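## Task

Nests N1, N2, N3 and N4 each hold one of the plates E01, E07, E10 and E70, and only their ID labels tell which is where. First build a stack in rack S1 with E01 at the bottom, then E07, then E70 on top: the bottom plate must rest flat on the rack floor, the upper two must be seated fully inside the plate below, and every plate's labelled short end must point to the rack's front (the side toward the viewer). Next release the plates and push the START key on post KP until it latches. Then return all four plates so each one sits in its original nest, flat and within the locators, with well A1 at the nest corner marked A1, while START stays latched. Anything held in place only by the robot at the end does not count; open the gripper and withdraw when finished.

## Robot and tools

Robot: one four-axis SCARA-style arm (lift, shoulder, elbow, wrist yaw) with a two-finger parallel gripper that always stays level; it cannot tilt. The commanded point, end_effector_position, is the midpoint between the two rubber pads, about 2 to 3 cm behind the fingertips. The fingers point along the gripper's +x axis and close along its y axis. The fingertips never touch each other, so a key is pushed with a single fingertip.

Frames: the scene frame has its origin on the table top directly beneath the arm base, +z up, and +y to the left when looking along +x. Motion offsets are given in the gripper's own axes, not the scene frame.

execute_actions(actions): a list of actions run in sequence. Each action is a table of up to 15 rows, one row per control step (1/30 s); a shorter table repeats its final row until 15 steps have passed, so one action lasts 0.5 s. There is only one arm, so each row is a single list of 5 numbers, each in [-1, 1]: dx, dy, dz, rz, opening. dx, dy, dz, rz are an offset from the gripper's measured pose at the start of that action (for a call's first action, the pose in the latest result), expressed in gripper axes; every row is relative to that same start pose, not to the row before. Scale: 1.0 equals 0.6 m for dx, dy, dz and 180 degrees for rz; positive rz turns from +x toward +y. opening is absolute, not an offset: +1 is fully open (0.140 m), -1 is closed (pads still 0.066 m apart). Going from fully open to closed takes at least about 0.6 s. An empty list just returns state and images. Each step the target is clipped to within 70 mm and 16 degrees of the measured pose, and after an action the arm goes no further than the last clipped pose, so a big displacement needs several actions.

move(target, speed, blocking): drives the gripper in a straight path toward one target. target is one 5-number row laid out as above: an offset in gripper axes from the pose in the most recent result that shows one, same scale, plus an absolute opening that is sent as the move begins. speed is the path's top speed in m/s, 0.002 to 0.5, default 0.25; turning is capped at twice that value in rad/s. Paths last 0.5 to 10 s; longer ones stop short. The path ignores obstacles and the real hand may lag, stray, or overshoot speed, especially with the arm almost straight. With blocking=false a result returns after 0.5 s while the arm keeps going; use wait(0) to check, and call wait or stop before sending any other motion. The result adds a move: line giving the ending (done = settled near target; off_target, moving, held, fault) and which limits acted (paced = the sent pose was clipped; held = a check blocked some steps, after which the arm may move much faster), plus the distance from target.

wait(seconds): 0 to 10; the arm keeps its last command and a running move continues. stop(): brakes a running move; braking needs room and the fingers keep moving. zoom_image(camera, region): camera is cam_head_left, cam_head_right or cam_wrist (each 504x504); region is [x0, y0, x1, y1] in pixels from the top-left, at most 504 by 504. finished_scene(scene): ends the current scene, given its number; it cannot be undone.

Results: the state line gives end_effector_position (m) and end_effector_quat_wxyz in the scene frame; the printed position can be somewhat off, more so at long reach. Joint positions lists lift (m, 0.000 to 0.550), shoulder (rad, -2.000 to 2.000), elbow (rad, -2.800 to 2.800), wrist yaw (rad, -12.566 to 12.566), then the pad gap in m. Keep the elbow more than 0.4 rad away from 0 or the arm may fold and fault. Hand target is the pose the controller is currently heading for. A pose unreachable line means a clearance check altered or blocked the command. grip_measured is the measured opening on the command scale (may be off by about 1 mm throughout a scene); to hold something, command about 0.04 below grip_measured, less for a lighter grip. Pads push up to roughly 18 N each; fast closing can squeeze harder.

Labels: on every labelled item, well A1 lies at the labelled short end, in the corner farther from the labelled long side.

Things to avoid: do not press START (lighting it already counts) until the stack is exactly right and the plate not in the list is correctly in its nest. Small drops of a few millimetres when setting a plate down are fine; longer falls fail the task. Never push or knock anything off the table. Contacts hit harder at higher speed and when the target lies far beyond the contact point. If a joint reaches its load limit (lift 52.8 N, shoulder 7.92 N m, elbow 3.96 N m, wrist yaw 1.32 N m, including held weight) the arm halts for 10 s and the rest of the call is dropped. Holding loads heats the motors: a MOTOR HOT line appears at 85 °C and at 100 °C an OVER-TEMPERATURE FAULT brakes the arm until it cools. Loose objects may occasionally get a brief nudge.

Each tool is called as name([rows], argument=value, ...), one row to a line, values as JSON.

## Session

execute_actions(actions=[])

Scene clock: 0.00 s.
end_effector_position=(+0.5745, +0.4494, +0.3589) grip_measured=+1.00 end_effector_quat_wxyz=(+0.895, +0.000, +0.000, +0.447)
Joint positions: [ 0.354  1.258  2.184 -2.516  0.14 ]
Hand target: +0.574, +0.449, +0.359; +0.895, +0.000, +0.000, +0.447
camera_calibration (this result's frames):
cam_wrist: T_world_to_cam=[[0.802372, -0.596823, -0.0014632, -0.182216], [-0.359658, -0.481566, -0.799212, 0.697713], [0.476284, 0.641792, -0.601047, -0.250409], [0, 0, 0, 1]] pos_world=[0.516409, 0.387954, 0.406847]

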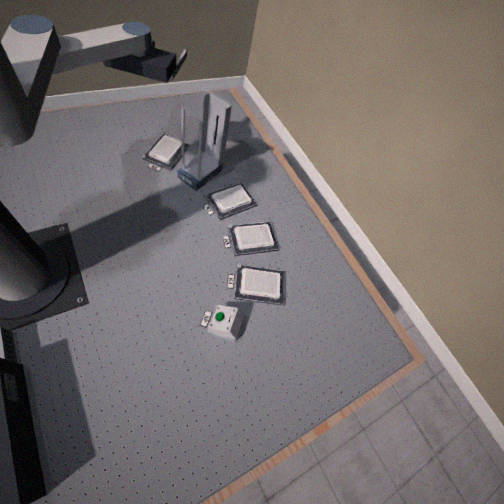

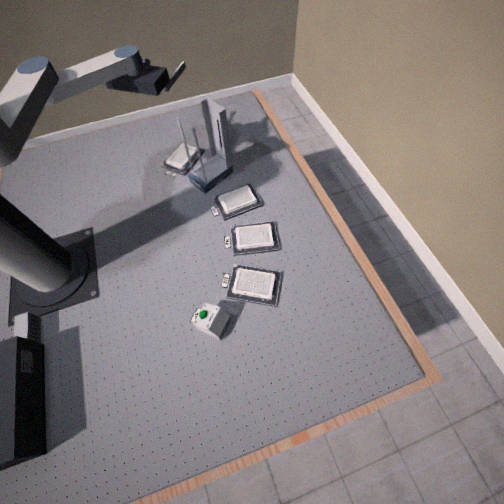

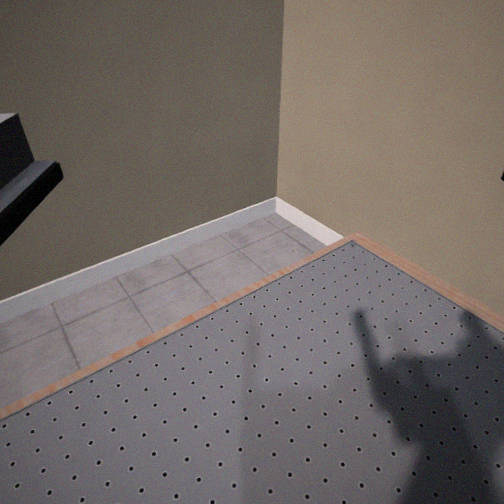

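zoom_image(camera="cam_head_left", region=[120, 80, 320, 350])

zoom_image(camera="cam_head_right", region=[120, 80, 320, 350])

Region (120, 80, 320, 350) of cam_head_left's 504x504 image, scaled by 1.867, with more detail than that image has; it fills the left 373 columns of this view, and the rest is white.

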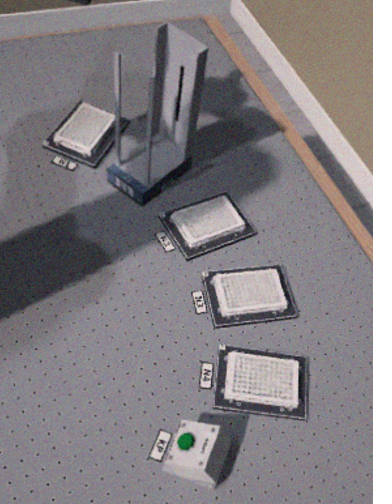

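Region (120, 80, 320, 350) of cam_head_right's 504x504 image, scaled by 1.867, with more detail than that image has; it fills the left 373 columns of this view, and the rest is white.

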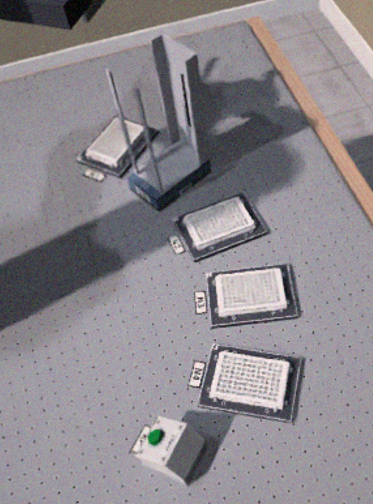

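move(target=[-0.4597, -0.0111, -0.388, -0.0541, 1.0], speed=0.3)

Scene clock: 21.63 s.
end_effector_position=(+0.4140, +0.2248, +0.1261) grip_measured=+1.00 end_effector_quat_wxyz=(+0.929, +0.000, +0.000, +0.369)
Joint positions: [ 0.121  1.762  0.725 -1.732  0.14 ]
Hand target: +0.414, +0.225, +0.126; +0.929, +0.000, +0.000, +0.369
Off the commanded pose: 0.000 m, 0 deg.
move: done
camera_calibration (this result's frames):
cam_wrist: T_world_to_cam=[[0.689628, -0.724162, -0.0014632, -0.112538], [-0.436063, -0.413653, -0.799212, 0.362092], [0.578154, 0.551797, -0.601047, -0.191738], [0, 0, 0, 1]] pos_world=[0.346358, 0.174085, 0.17398]

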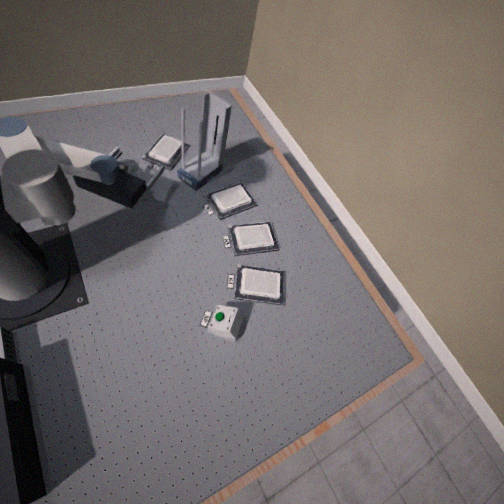

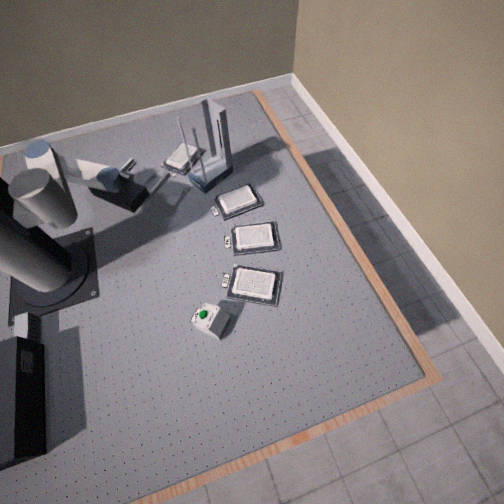

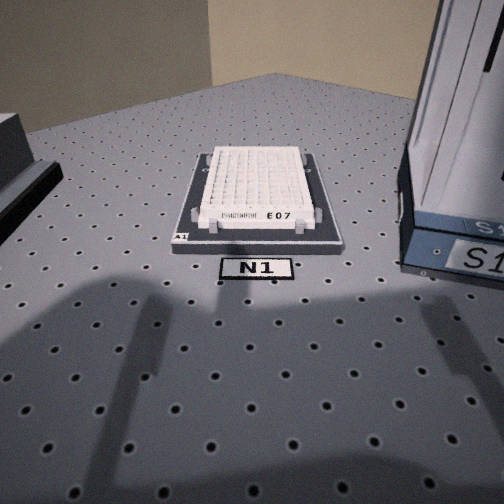

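zoom_image(camera="cam_wrist", region=[150, 120, 370, 290])

Region (150, 120, 370, 290) of cam_wrist's 504x504 image, scaled by 2.291, with more detail than that image has; it fills the top 389 rows of this view, and the rest is white.

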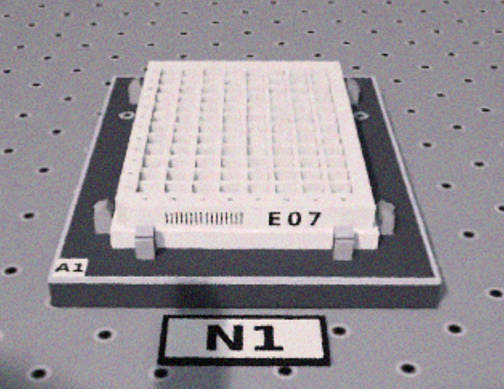

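move(target=[-0.1181, -0.3347, 0, -0.2149, 1.0], speed=0.3)

Scene clock: 35.87 s.
end_effector_position=(+0.5002, +0.0301, +0.1261) grip_measured=+1.00 end_effector_quat_wxyz=(+0.999, +0.000, +0.000, +0.040)
Joint positions: [ 0.121  1.111  0.718 -1.749  0.14 ]
Hand target: +0.500, +0.030, +0.126; +0.999, +0.000, +0.000, +0.040
Off the commanded pose: 0.000 m, 0 deg.
move: done
camera_calibration (this result's frames):
cam_wrist: T_world_to_cam=[[0.0856744, -0.996322, -0.0014632, -0.00265579], [-0.598938, -0.0503293, -0.799212, 0.389674], [0.796199, 0.0693484, -0.601047, -0.228683], [0, 0, 0, 1]] pos_world=[0.415695, 0.0328248, 0.17398]

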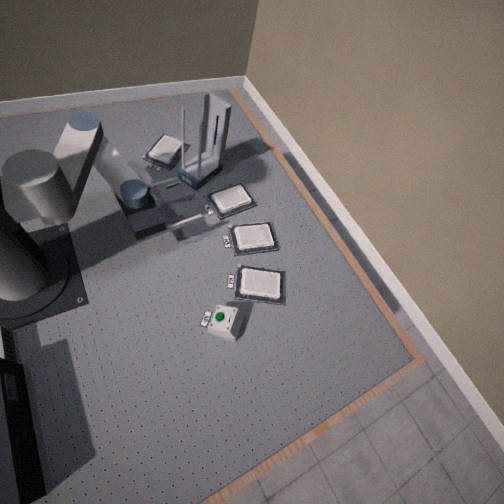

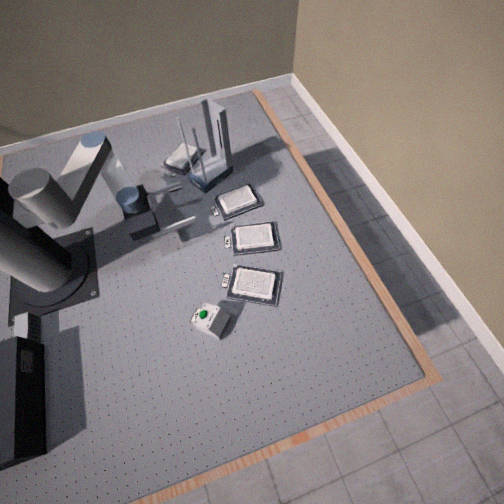

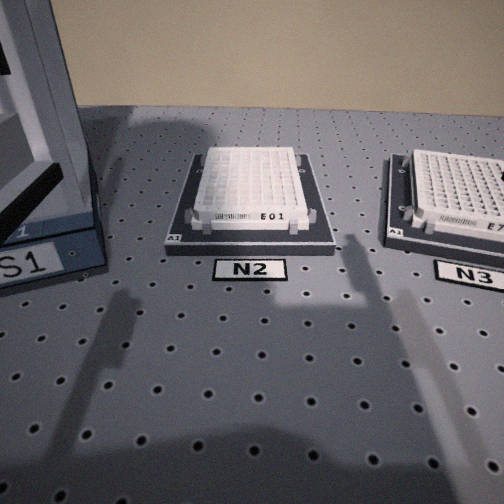

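zoom_image(camera="cam_wrist", region=[140, 120, 360, 290])

Region (140, 120, 360, 290) of cam_wrist's 504x504 image, scaled by 2.291, with more detail than that image has; it fills the top 389 rows of this view, and the rest is white.

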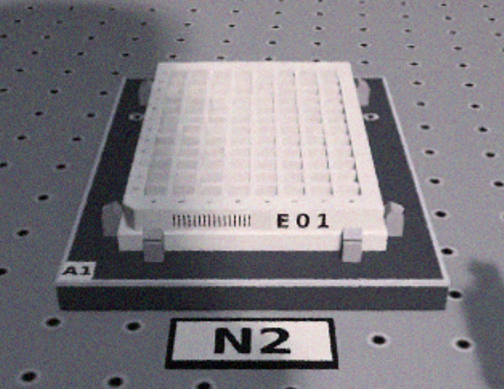

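move(target=[0.0059, -0.172, 0, -0.1019, 1.0], speed=0.3)

Scene clock: 52.63 s.
end_effector_position=(+0.5120, -0.0725, +0.1261) grip_measured=+1.00 end_effector_quat_wxyz=(+0.993, +0.000, +0.000, -0.120)
Joint positions: [ 0.121  0.799  0.796 -1.835  0.14 ]
Hand target: +0.512, -0.072, +0.126; +0.993, +0.000, +0.000, -0.120
Off the commanded pose: 0.000 m, 0 deg.
move: done
camera_calibration (this result's frames):
cam_wrist: T_world_to_cam=[[-0.232308, -0.972641, -0.0014632, 0.0586605], [-0.584333, 0.140766, -0.799212, 0.397983], [0.777553, -0.184808, -0.601047, -0.23988], [0, 0, 0, 1]] pos_world=[0.432701, -0.0432983, 0.17398]

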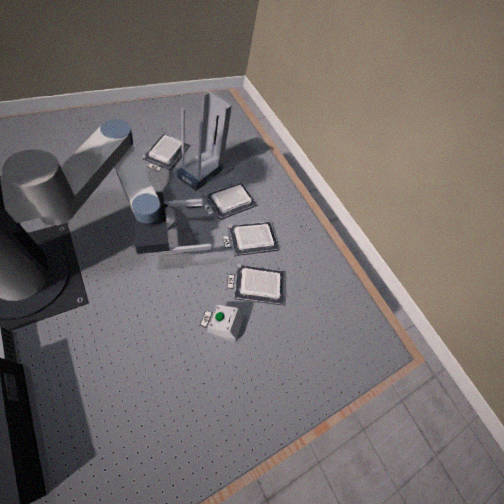

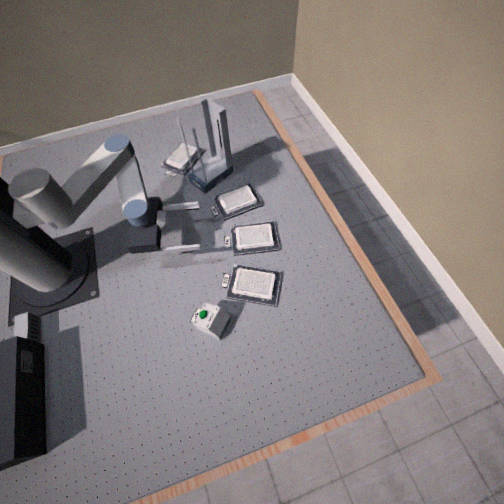

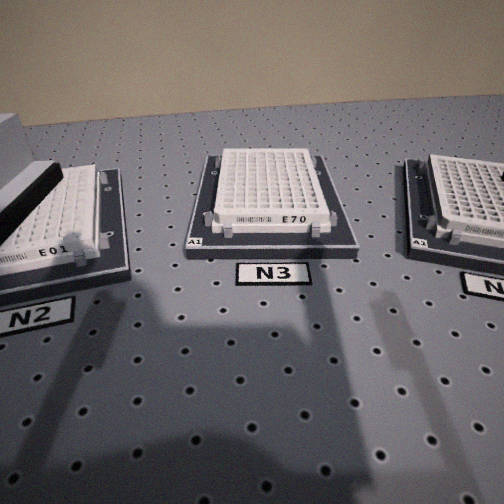

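zoom_image(camera="cam_wrist", region=[160, 120, 380, 290])

Region (160, 120, 380, 290) of cam_wrist's 504x504 image, scaled by 2.291, with more detail than that image has; it fills the top 389 rows of this view, and the rest is white.

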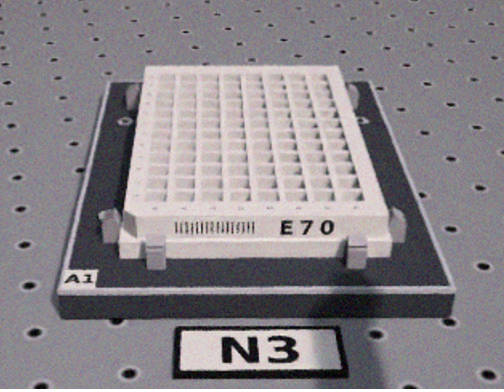

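move(target=[-0.010, -0.1903, 0, -0.0987, 1.0], speed=0.3)

Scene clock: 60.63 s.
end_effector_position=(+0.4791, -0.1820, +0.1261) grip_measured=+1.00 end_effector_quat_wxyz=(+0.962, +0.000, +0.000, -0.272)
Joint positions: [ 0.121  0.449  0.837 -1.836  0.14 ]
Hand target: +0.479, -0.182, +0.126; +0.962, +0.000, +0.000, -0.272
Off the commanded pose: 0.000 m, 0 deg.
move: done
camera_calibration (this result's frames):
cam_wrist: T_world_to_cam=[[-0.518206, -0.855254, -0.0014632, 0.102835], [-0.513443, 0.312467, -0.799212, 0.391436], [0.683987, -0.413405, -0.601047, -0.231282], [0, 0, 0, 1]] pos_world=[0.412464, -0.129974, 0.17398]

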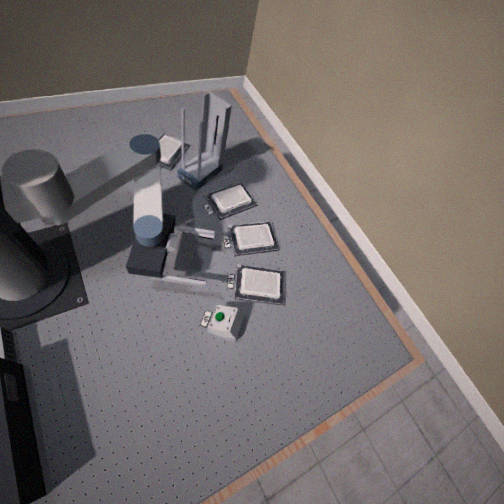

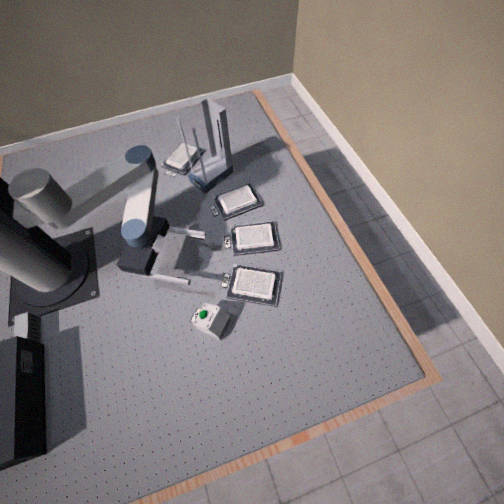

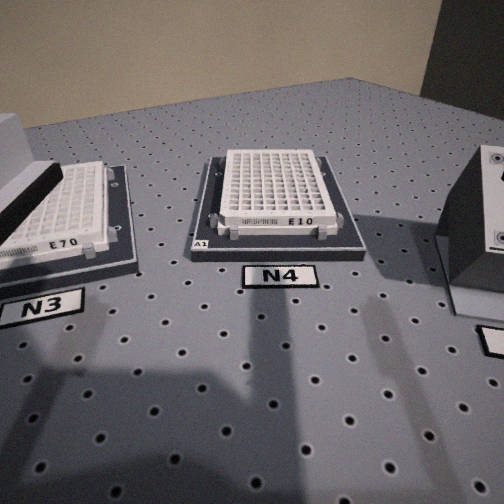

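zoom_image(camera="cam_wrist", region=[170, 120, 390, 290])

Region (170, 120, 390, 290) of cam_wrist's 504x504 image, scaled by 2.291, with more detail than that image has; it fills the top 389 rows of this view, and the rest is white.

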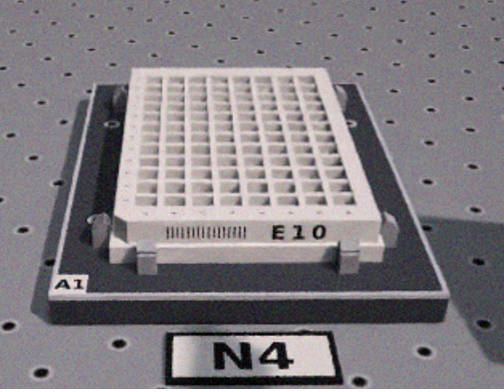

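move(target=[-0.2817, 0.4530, 0, 0.3088, 1.0], speed=0.3)

Scene clock: 69.13 s.
end_effector_position=(+0.4770, +0.1381, +0.1261) grip_measured=+1.00 end_effector_quat_wxyz=(+0.978, +0.000, +0.000, +0.209)
Joint positions: [ 0.121  1.44   0.741 -1.76   0.14 ]
Hand target: +0.477, +0.138, +0.126; +0.978, +0.000, +0.000, +0.208
Off the commanded pose: 0.000 m, 0 deg.
move: done
camera_calibration (this result's frames):
cam_wrist: T_world_to_cam=[[0.413251, -0.910616, -0.0014632, -0.0611885], [-0.547808, -0.247319, -0.799212, 0.384019], [0.727414, 0.331077, -0.601047, -0.221014], [0, 0, 0, 1]] pos_world=[0.396424, 0.112429, 0.173983]

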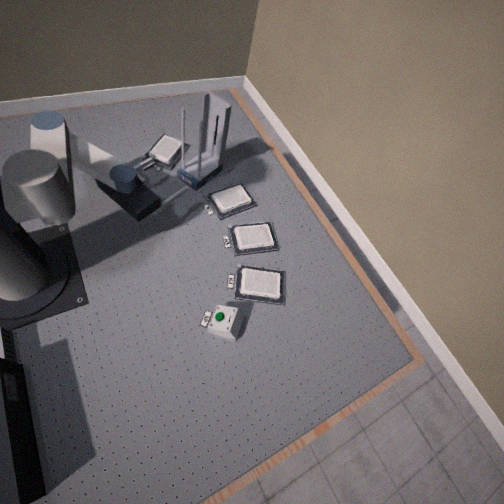

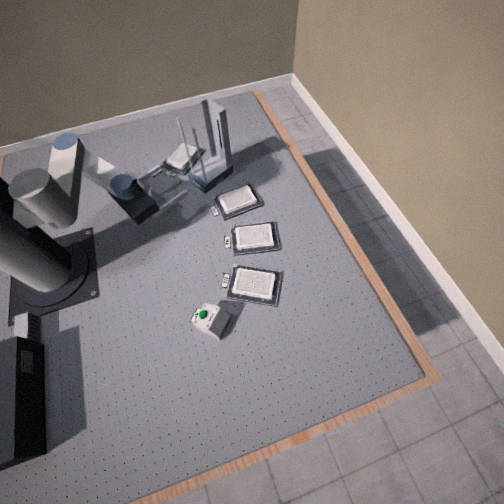

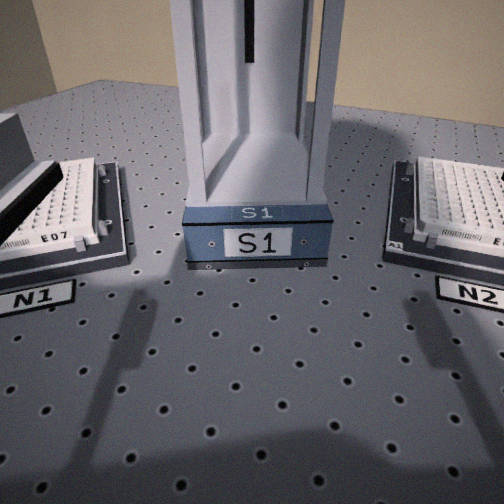

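zoom_image(camera="cam_wrist", region=[160, 90, 360, 280])

Region (160, 90, 360, 280) of cam_wrist's 504x504 image, scaled by 2.520, with more detail than that image has; it fills the top 479 rows of this view, and the rest is white.

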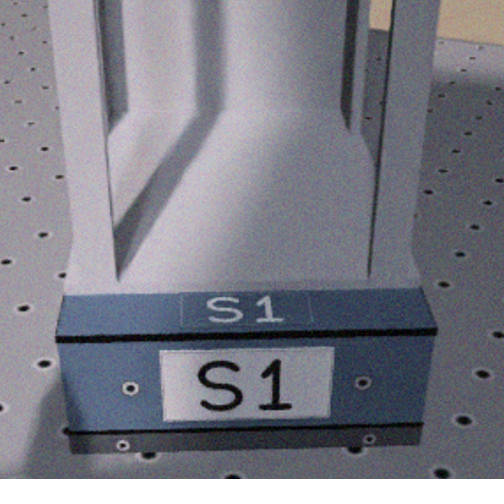

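move(target=[-0.0042, -0.0126, 0.4567, 0.0076, 1.0], speed=0.3)

Scene clock: 83.43 s.
end_effector_position=(+0.4778, +0.1302, +0.4002) grip_measured=+1.00 end_effector_quat_wxyz=(+0.975, +0.000, +0.000, +0.220)
Joint positions: [ 0.395  1.384  0.732 -1.672  0.14 ]
Hand target: +0.478, +0.130, +0.400; +0.975, +0.000, +0.000, +0.220
Off the commanded pose: 0.000 m, 0 deg.
move: done
camera_calibration (this result's frames):
cam_wrist: T_world_to_cam=[[0.434874, -0.90049, -0.0014632, -0.0799475], [-0.541747, -0.260327, -0.799212, 0.600368], [0.719302, 0.348349, -0.601047, -0.0526312], [0, 0, 0, 1]] pos_world=[0.397872, 0.102634, 0.44807]

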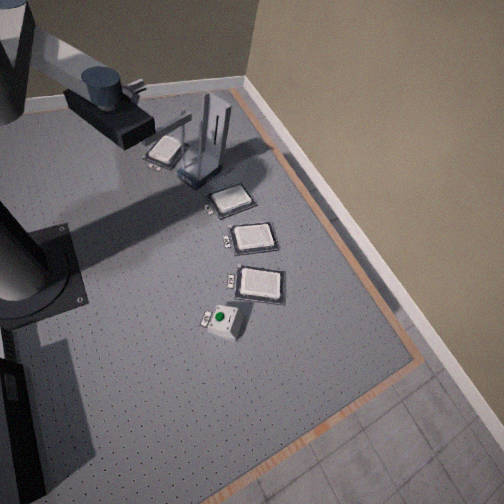

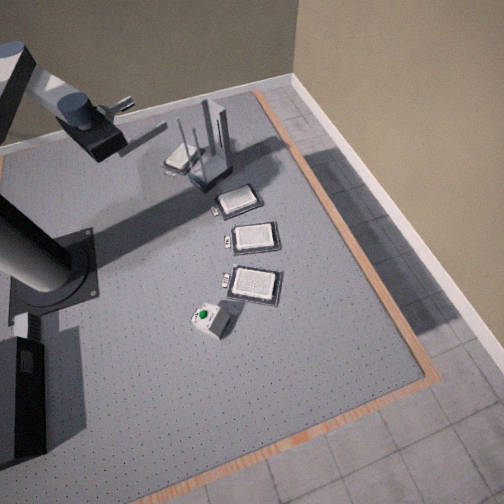

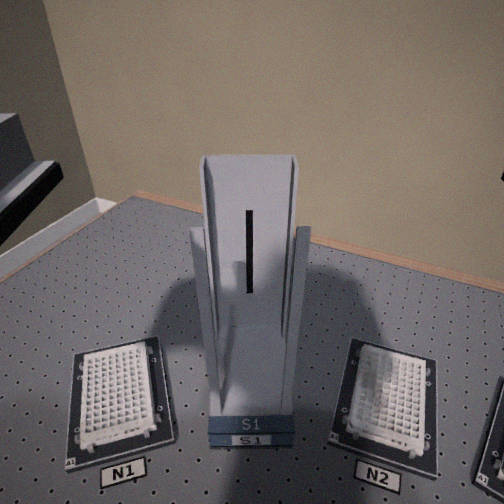

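zoom_image(camera="cam_wrist", region=[170, 140, 330, 260])

Region (170, 140, 330, 260) of cam_wrist's 504x504 image, scaled by 3.150, with more detail than that image has; it fills the top 378 rows of this view, and the rest is white.

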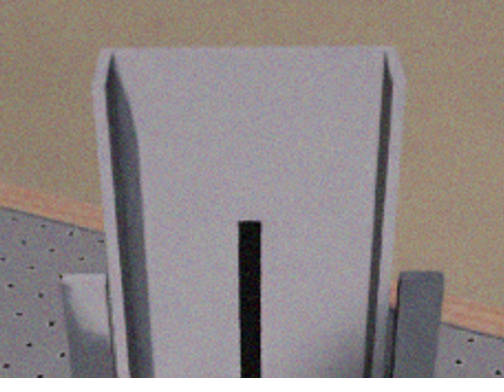

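move(target=[0.0003, -0.163, -0.5, -0.114, 0.3], speed=0.35)

Scene clock: 102.17 s.
end_effector_position=(+0.5200, +0.0420, +0.1001) grip_measured=+0.30 end_effector_quat_wxyz=(+0.999, +0.000, +0.000, +0.043)
Joint positions: [ 0.095  1.133  0.808 -1.855  0.114]
Hand target: +0.520, +0.042, +0.100; +0.999, +0.000, +0.000, +0.043
Off the commanded pose: 0.000 m, 0 deg.
move: done
camera_calibration (this result's frames):
cam_wrist: T_world_to_cam=[[0.0916271, -0.995792, -0.0014632, 0.00432084], [-0.598627, -0.0539078, -0.799212, 0.381382], [0.795771, 0.0741054, -0.601047, -0.260891], [0, 0, 0, 1]] pos_world=[0.435519, 0.0441956, 0.148003]

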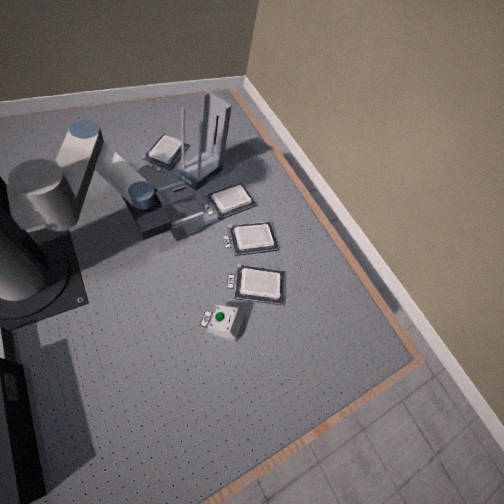

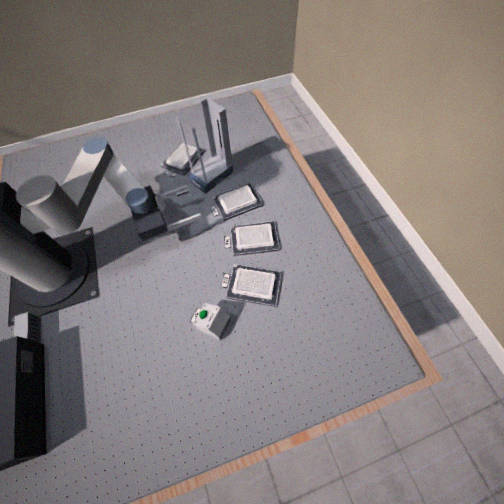

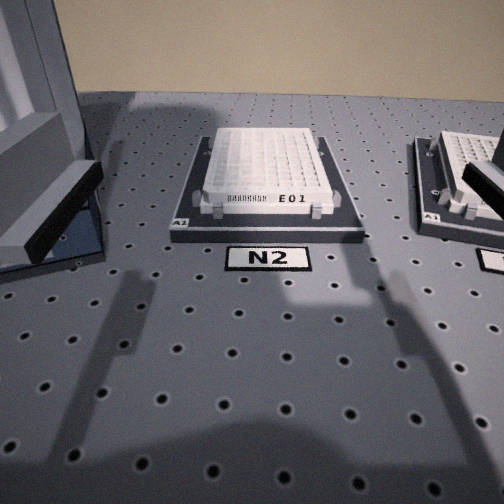

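move(target=[0.2746, 0.0006, -0.0667, 0, 0.3], speed=0.25)

Scene clock: 105.00 s.
end_effector_position=(+0.6842, +0.0566, +0.0600) grip_measured=+0.30 end_effector_quat_wxyz=(+0.999, +0.000, +0.000, +0.043)
Joint positions: [ 0.055  0.82   1.591 -2.324  0.114]
Hand target: +0.684, +0.057, +0.060; +0.999, +0.000, +0.000, +0.043
Off the commanded pose: 0.000 m, 0 deg.
move: done
camera_calibration (this result's frames):
cam_wrist: T_world_to_cam=[[0.0918872, -0.995768, -0.0014632, 0.00362305], [-0.598612, -0.0540642, -0.799212, 0.448441], [0.795751, 0.0743133, -0.601047, -0.416701], [0, 0, 0, 1]] pos_world=[0.5997, 0.0588187, 0.107948]

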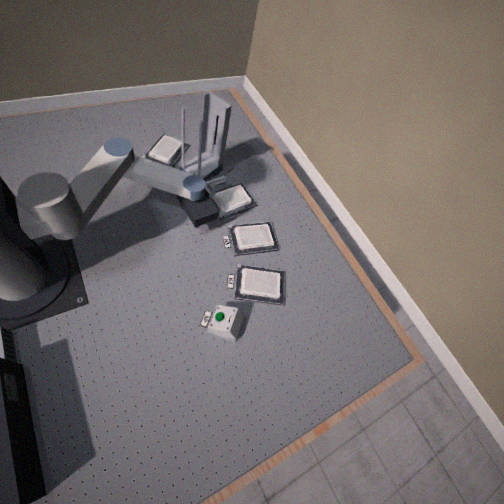

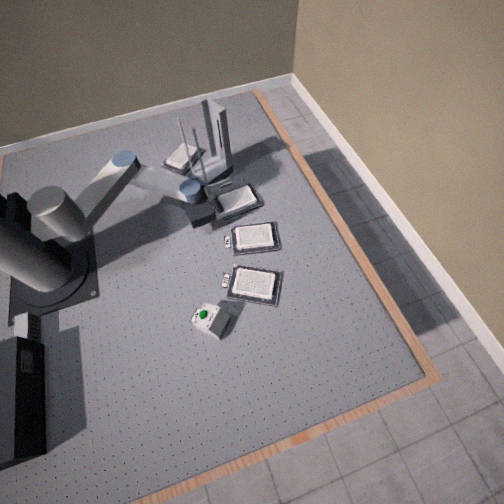

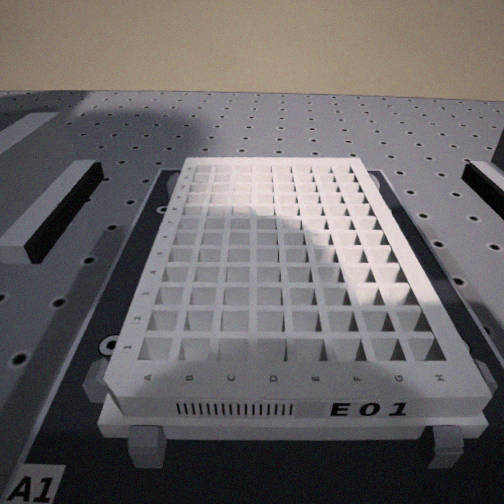

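move(target=[0, 0, -0.04, 0, 0.3], speed=0.05)

Scene clock: 107.23 s.
end_effector_position=(+0.6842, +0.0566, +0.0360) grip_measured=+0.30 end_effector_quat_wxyz=(+0.999, +0.000, +0.000, +0.043)
Joint positions: [ 0.031  0.82   1.591 -2.324  0.114]
Hand target: +0.684, +0.057, +0.036; +0.999, +0.000, +0.000, +0.043
Off the commanded pose: 0.000 m, 0 deg.
move: done
camera_calibration (this result's frames):
cam_wrist: T_world_to_cam=[[0.0918579, -0.995771, -0.0014632, 0.0036007], [-0.598614, -0.0540466, -0.799212, 0.429204], [0.795753, 0.0742898, -0.601047, -0.431162], [0, 0, 0, 1]] pos_world=[0.599696, 0.0588135, 0.0838815]

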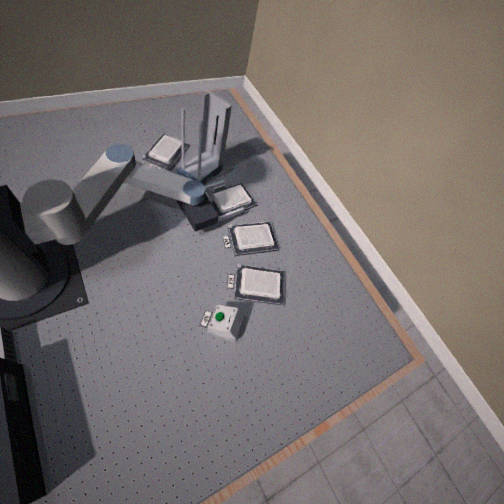

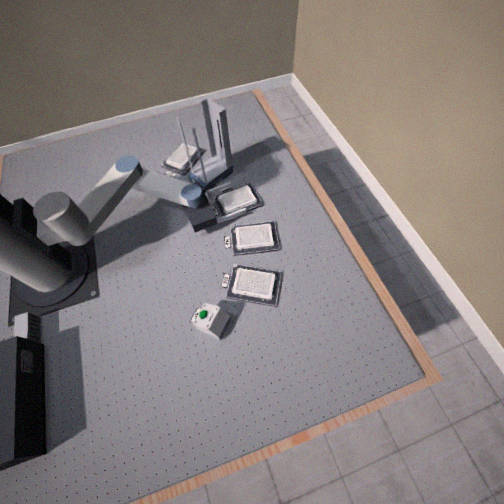

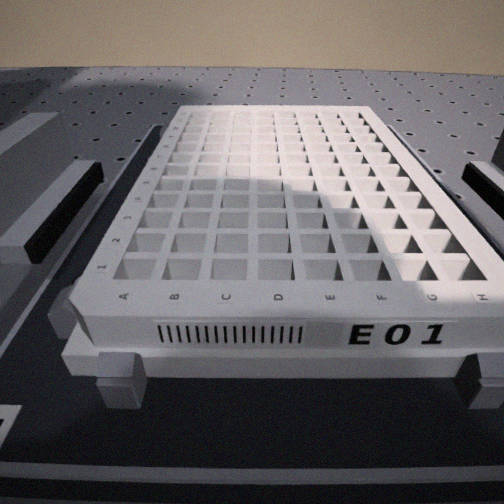

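execute_actions([
  [[0.005, 0, 0, 0, 0.3]],
  [[0, 0, 0, 0, -0.35]],
  [[0, 0, 0, 0, -0.35]],
  [[0, 0, 0, 0, -0.6]],
])

Scene clock: 115.40 s.
end_effector_position=(+0.6872, +0.0570, +0.0360) grip_measured=-0.56 end_effector_quat_wxyz=(+0.999, +0.000, +0.000, +0.044)
Joint positions: [ 0.031  0.813  1.607 -2.333  0.082]
Hand target: +0.687, +0.057, +0.036; +0.999, +0.000, +0.000, +0.043
Off the commanded pose: 0.000 m, 0 deg.
camera_calibration (this result's frames):
cam_wrist: T_world_to_cam=[[0.09254, -0.995708, -0.0014632, 0.00326644], [-0.598577, -0.0544567, -0.799212, 0.431011], [0.795702, 0.074835, -0.601047, -0.433562], [0, 0, 0, 1]] pos_world=[0.602677, 0.0591695, 0.0838833]

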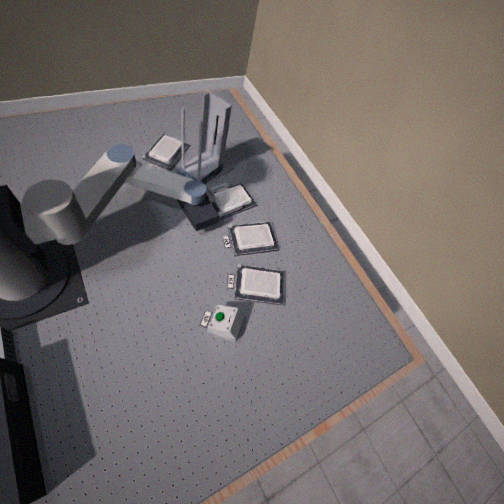

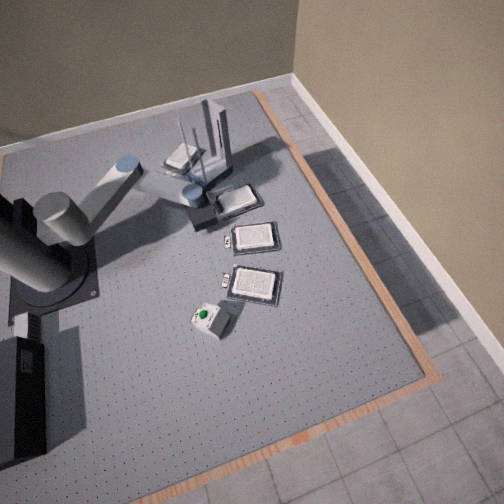

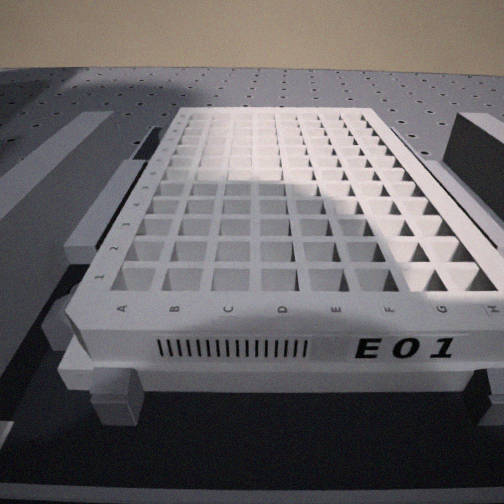

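move(target=[0, 0, 0.49, 0, -0.6], speed=0.2)

move(target=[-0.0497, 0.2815, 0, 0.1197, -0.6], speed=0.2)

Scene clock: 120.83 s.
end_effector_position=(+0.6872, +0.0571, +0.3300) grip_measured=-0.56 end_effector_quat_wxyz=(+0.999, +0.000, +0.000, +0.044)
Joint positions: [ 0.325  0.813  1.608 -2.333  0.082]
Hand target: +0.687, +0.057, +0.330; +0.999, +0.000, +0.000, +0.044
Off the commanded pose: 0.000 m, 0 deg.
move: done
camera_calibration (this result's frames):
cam_wrist: T_world_to_cam=[[0.0925968, -0.995703, -0.0014632, 0.00367597], [-0.598574, -0.0544907, -0.799212, 0.666028], [0.795698, 0.0748803, -0.601047, -0.256828], [0, 0, 0, 1]] pos_world=[0.602683, 0.0591838, 0.377937]

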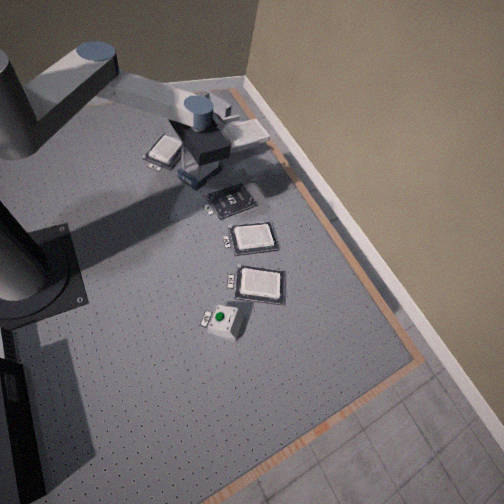

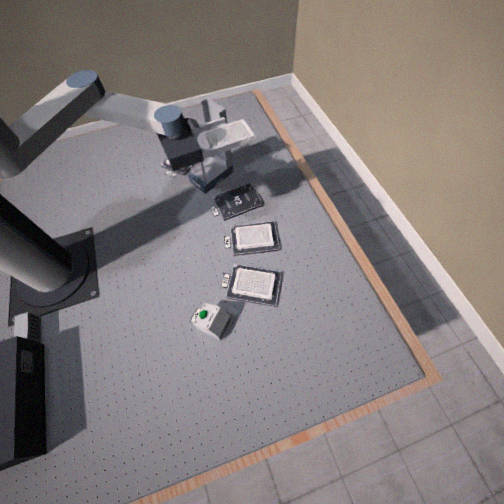

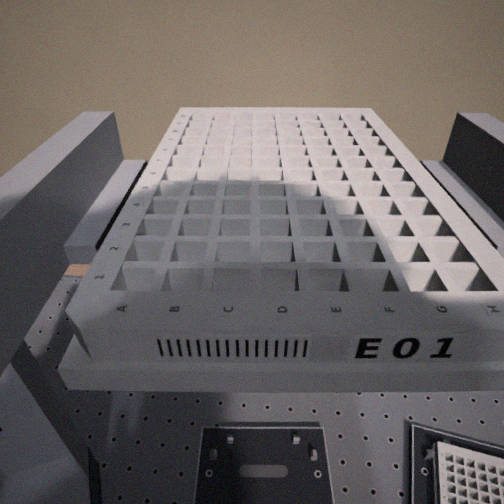

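Scene clock: 122.10 s.
end_effector_position=(+0.6426, +0.2228, +0.3300) grip_measured=-0.56 end_effector_quat_wxyz=(+0.973, +0.000, +0.000, +0.230)
Joint positions: [ 0.325  1.124  1.622 -2.283  0.082]
Hand target: +0.643, +0.223, +0.330; +0.973, +0.000, +0.000, +0.230
Off the commanded pose: 0.000 m, 0 deg.
move: done
camera_calibration (this result's frames):
cam_wrist: T_world_to_cam=[[0.452365, -0.891832, -0.0014632, -0.0814752], [-0.536563, -0.270851, -0.799212, 0.656763], [0.712366, 0.362321, -0.601047, -0.244301], [0, 0, 0, 1]] pos_world=[0.563283, 0.193738, 0.377937]

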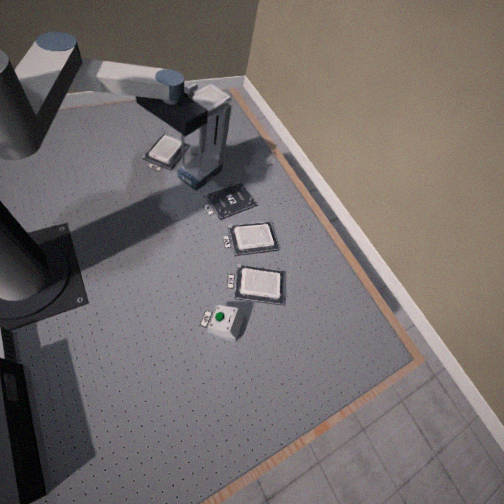

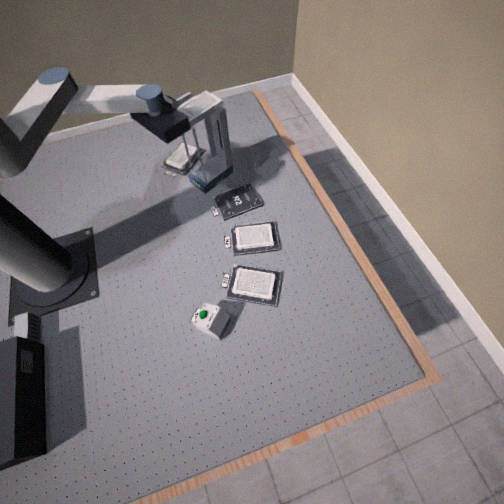

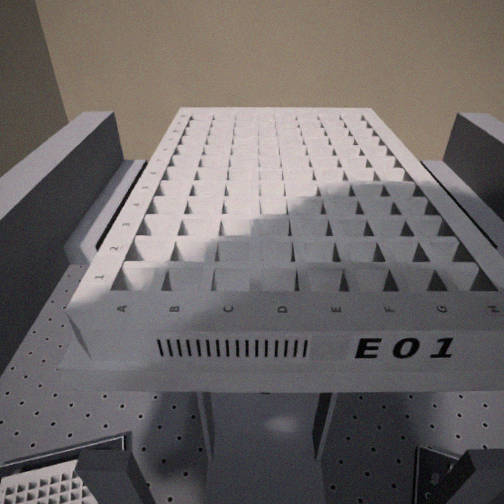

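zoom_image(camera="cam_wrist", region=[40, 340, 504, 504])

Region (40, 340, 504, 504) of cam_wrist's 504x504 image, scaled by 1.086, with more detail than that image has; it fills the top 178 rows of this view, and the rest is white.

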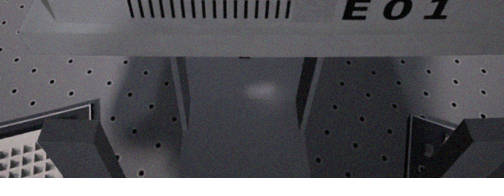

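move(target=[-0.005, 0, -0.02, 0, -0.6], speed=0.03)

Scene clock: 136.37 s.
end_effector_position=(+0.6400, +0.2214, +0.3180) grip_measured=-0.56 end_effector_quat_wxyz=(+0.973, +0.000, +0.000, +0.230)
Joint positions: [ 0.313  1.131  1.606 -2.273  0.082]
Hand target: +0.640, +0.221, +0.318; +0.973, +0.000, +0.000, +0.230
Off the commanded pose: 0.000 m, 0 deg.
move: done
camera_calibration (this result's frames):
cam_wrist: T_world_to_cam=[[0.452113, -0.891959, -0.0014632, -0.0813622], [-0.536639, -0.270699, -0.799212, 0.645339], [0.712469, 0.36212, -0.601047, -0.249199], [0, 0, 0, 1]] pos_world=[0.560645, 0.19236, 0.365863]

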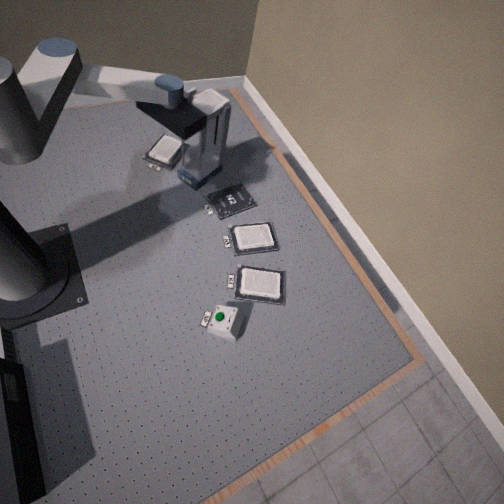

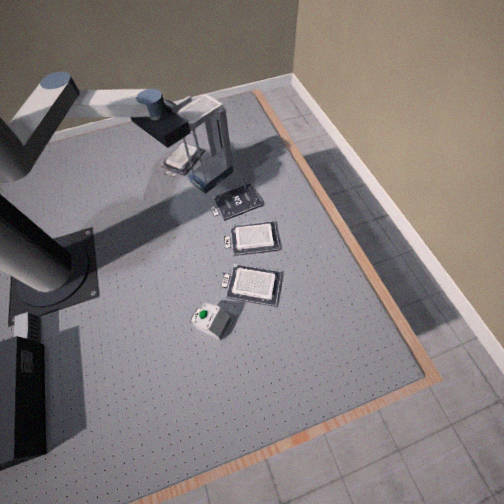

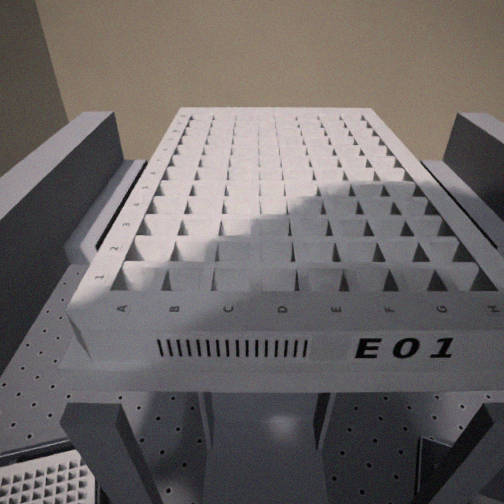

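zoom_image(camera="cam_wrist", region=[40, 340, 200, 460])

zoom_image(camera="cam_wrist", region=[344, 340, 504, 460])

Region (40, 340, 200, 460) of cam_wrist's 504x504 image, scaled by 3.150, with more detail than that image has; it fills the top 378 rows of this view, and the rest is white.

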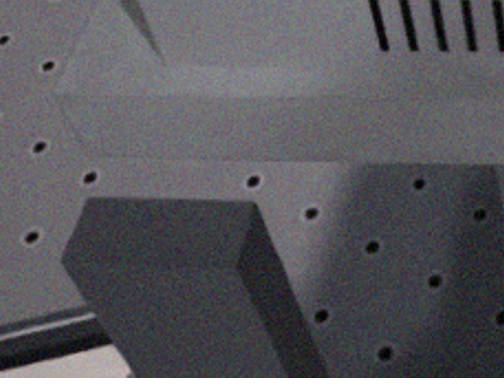

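Region (344, 340, 504, 460) of cam_wrist's 504x504 image, scaled by 3.150, with more detail than that image has; it fills the top 378 rows of this view, and the rest is white.

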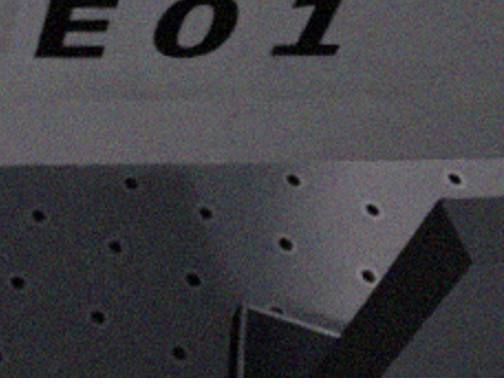

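move(target=[0.001, -0.0008, -0.0125, 0, -0.6], speed=0.015)

Scene clock: 147.50 s.
end_effector_position=(+0.6406, +0.2213, +0.3105) grip_measured=-0.56 end_effector_quat_wxyz=(+0.973, +0.000, +0.000, +0.230)
Joint positions: [ 0.305  1.129  1.608 -2.273  0.082]
Hand target: +0.641, +0.221, +0.310; +0.973, +0.000, +0.000, +0.230
Off the commanded pose: 0.000 m, 0 deg.
move: done
camera_calibration (this result's frames):
cam_wrist: T_world_to_cam=[[0.452653, -0.891686, -0.0014632, -0.0821541], [-0.536476, -0.271023, -0.799212, 0.639597], [0.71225, 0.36255, -0.601047, -0.254047], [0, 0, 0, 1]] pos_world=[0.56126, 0.192195, 0.35836]

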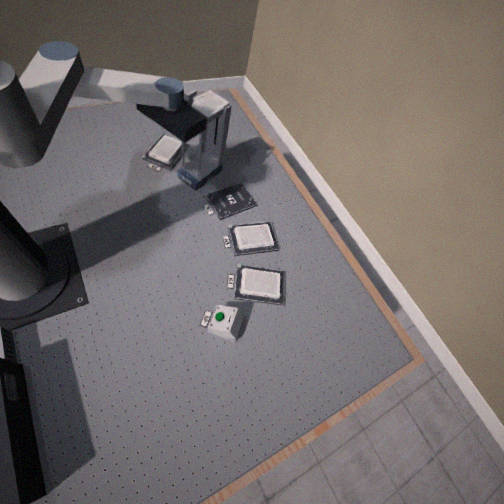

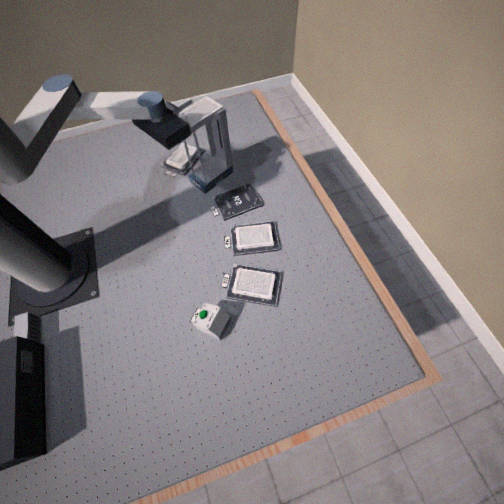

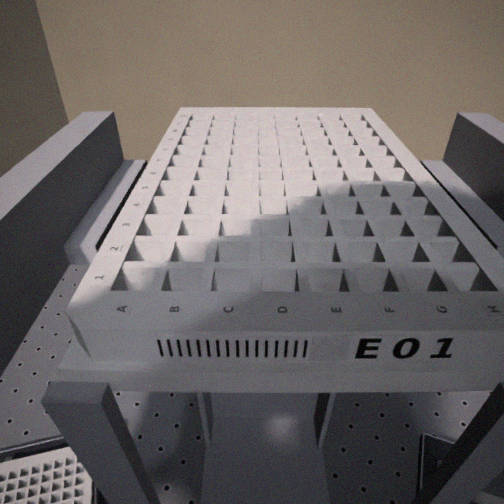

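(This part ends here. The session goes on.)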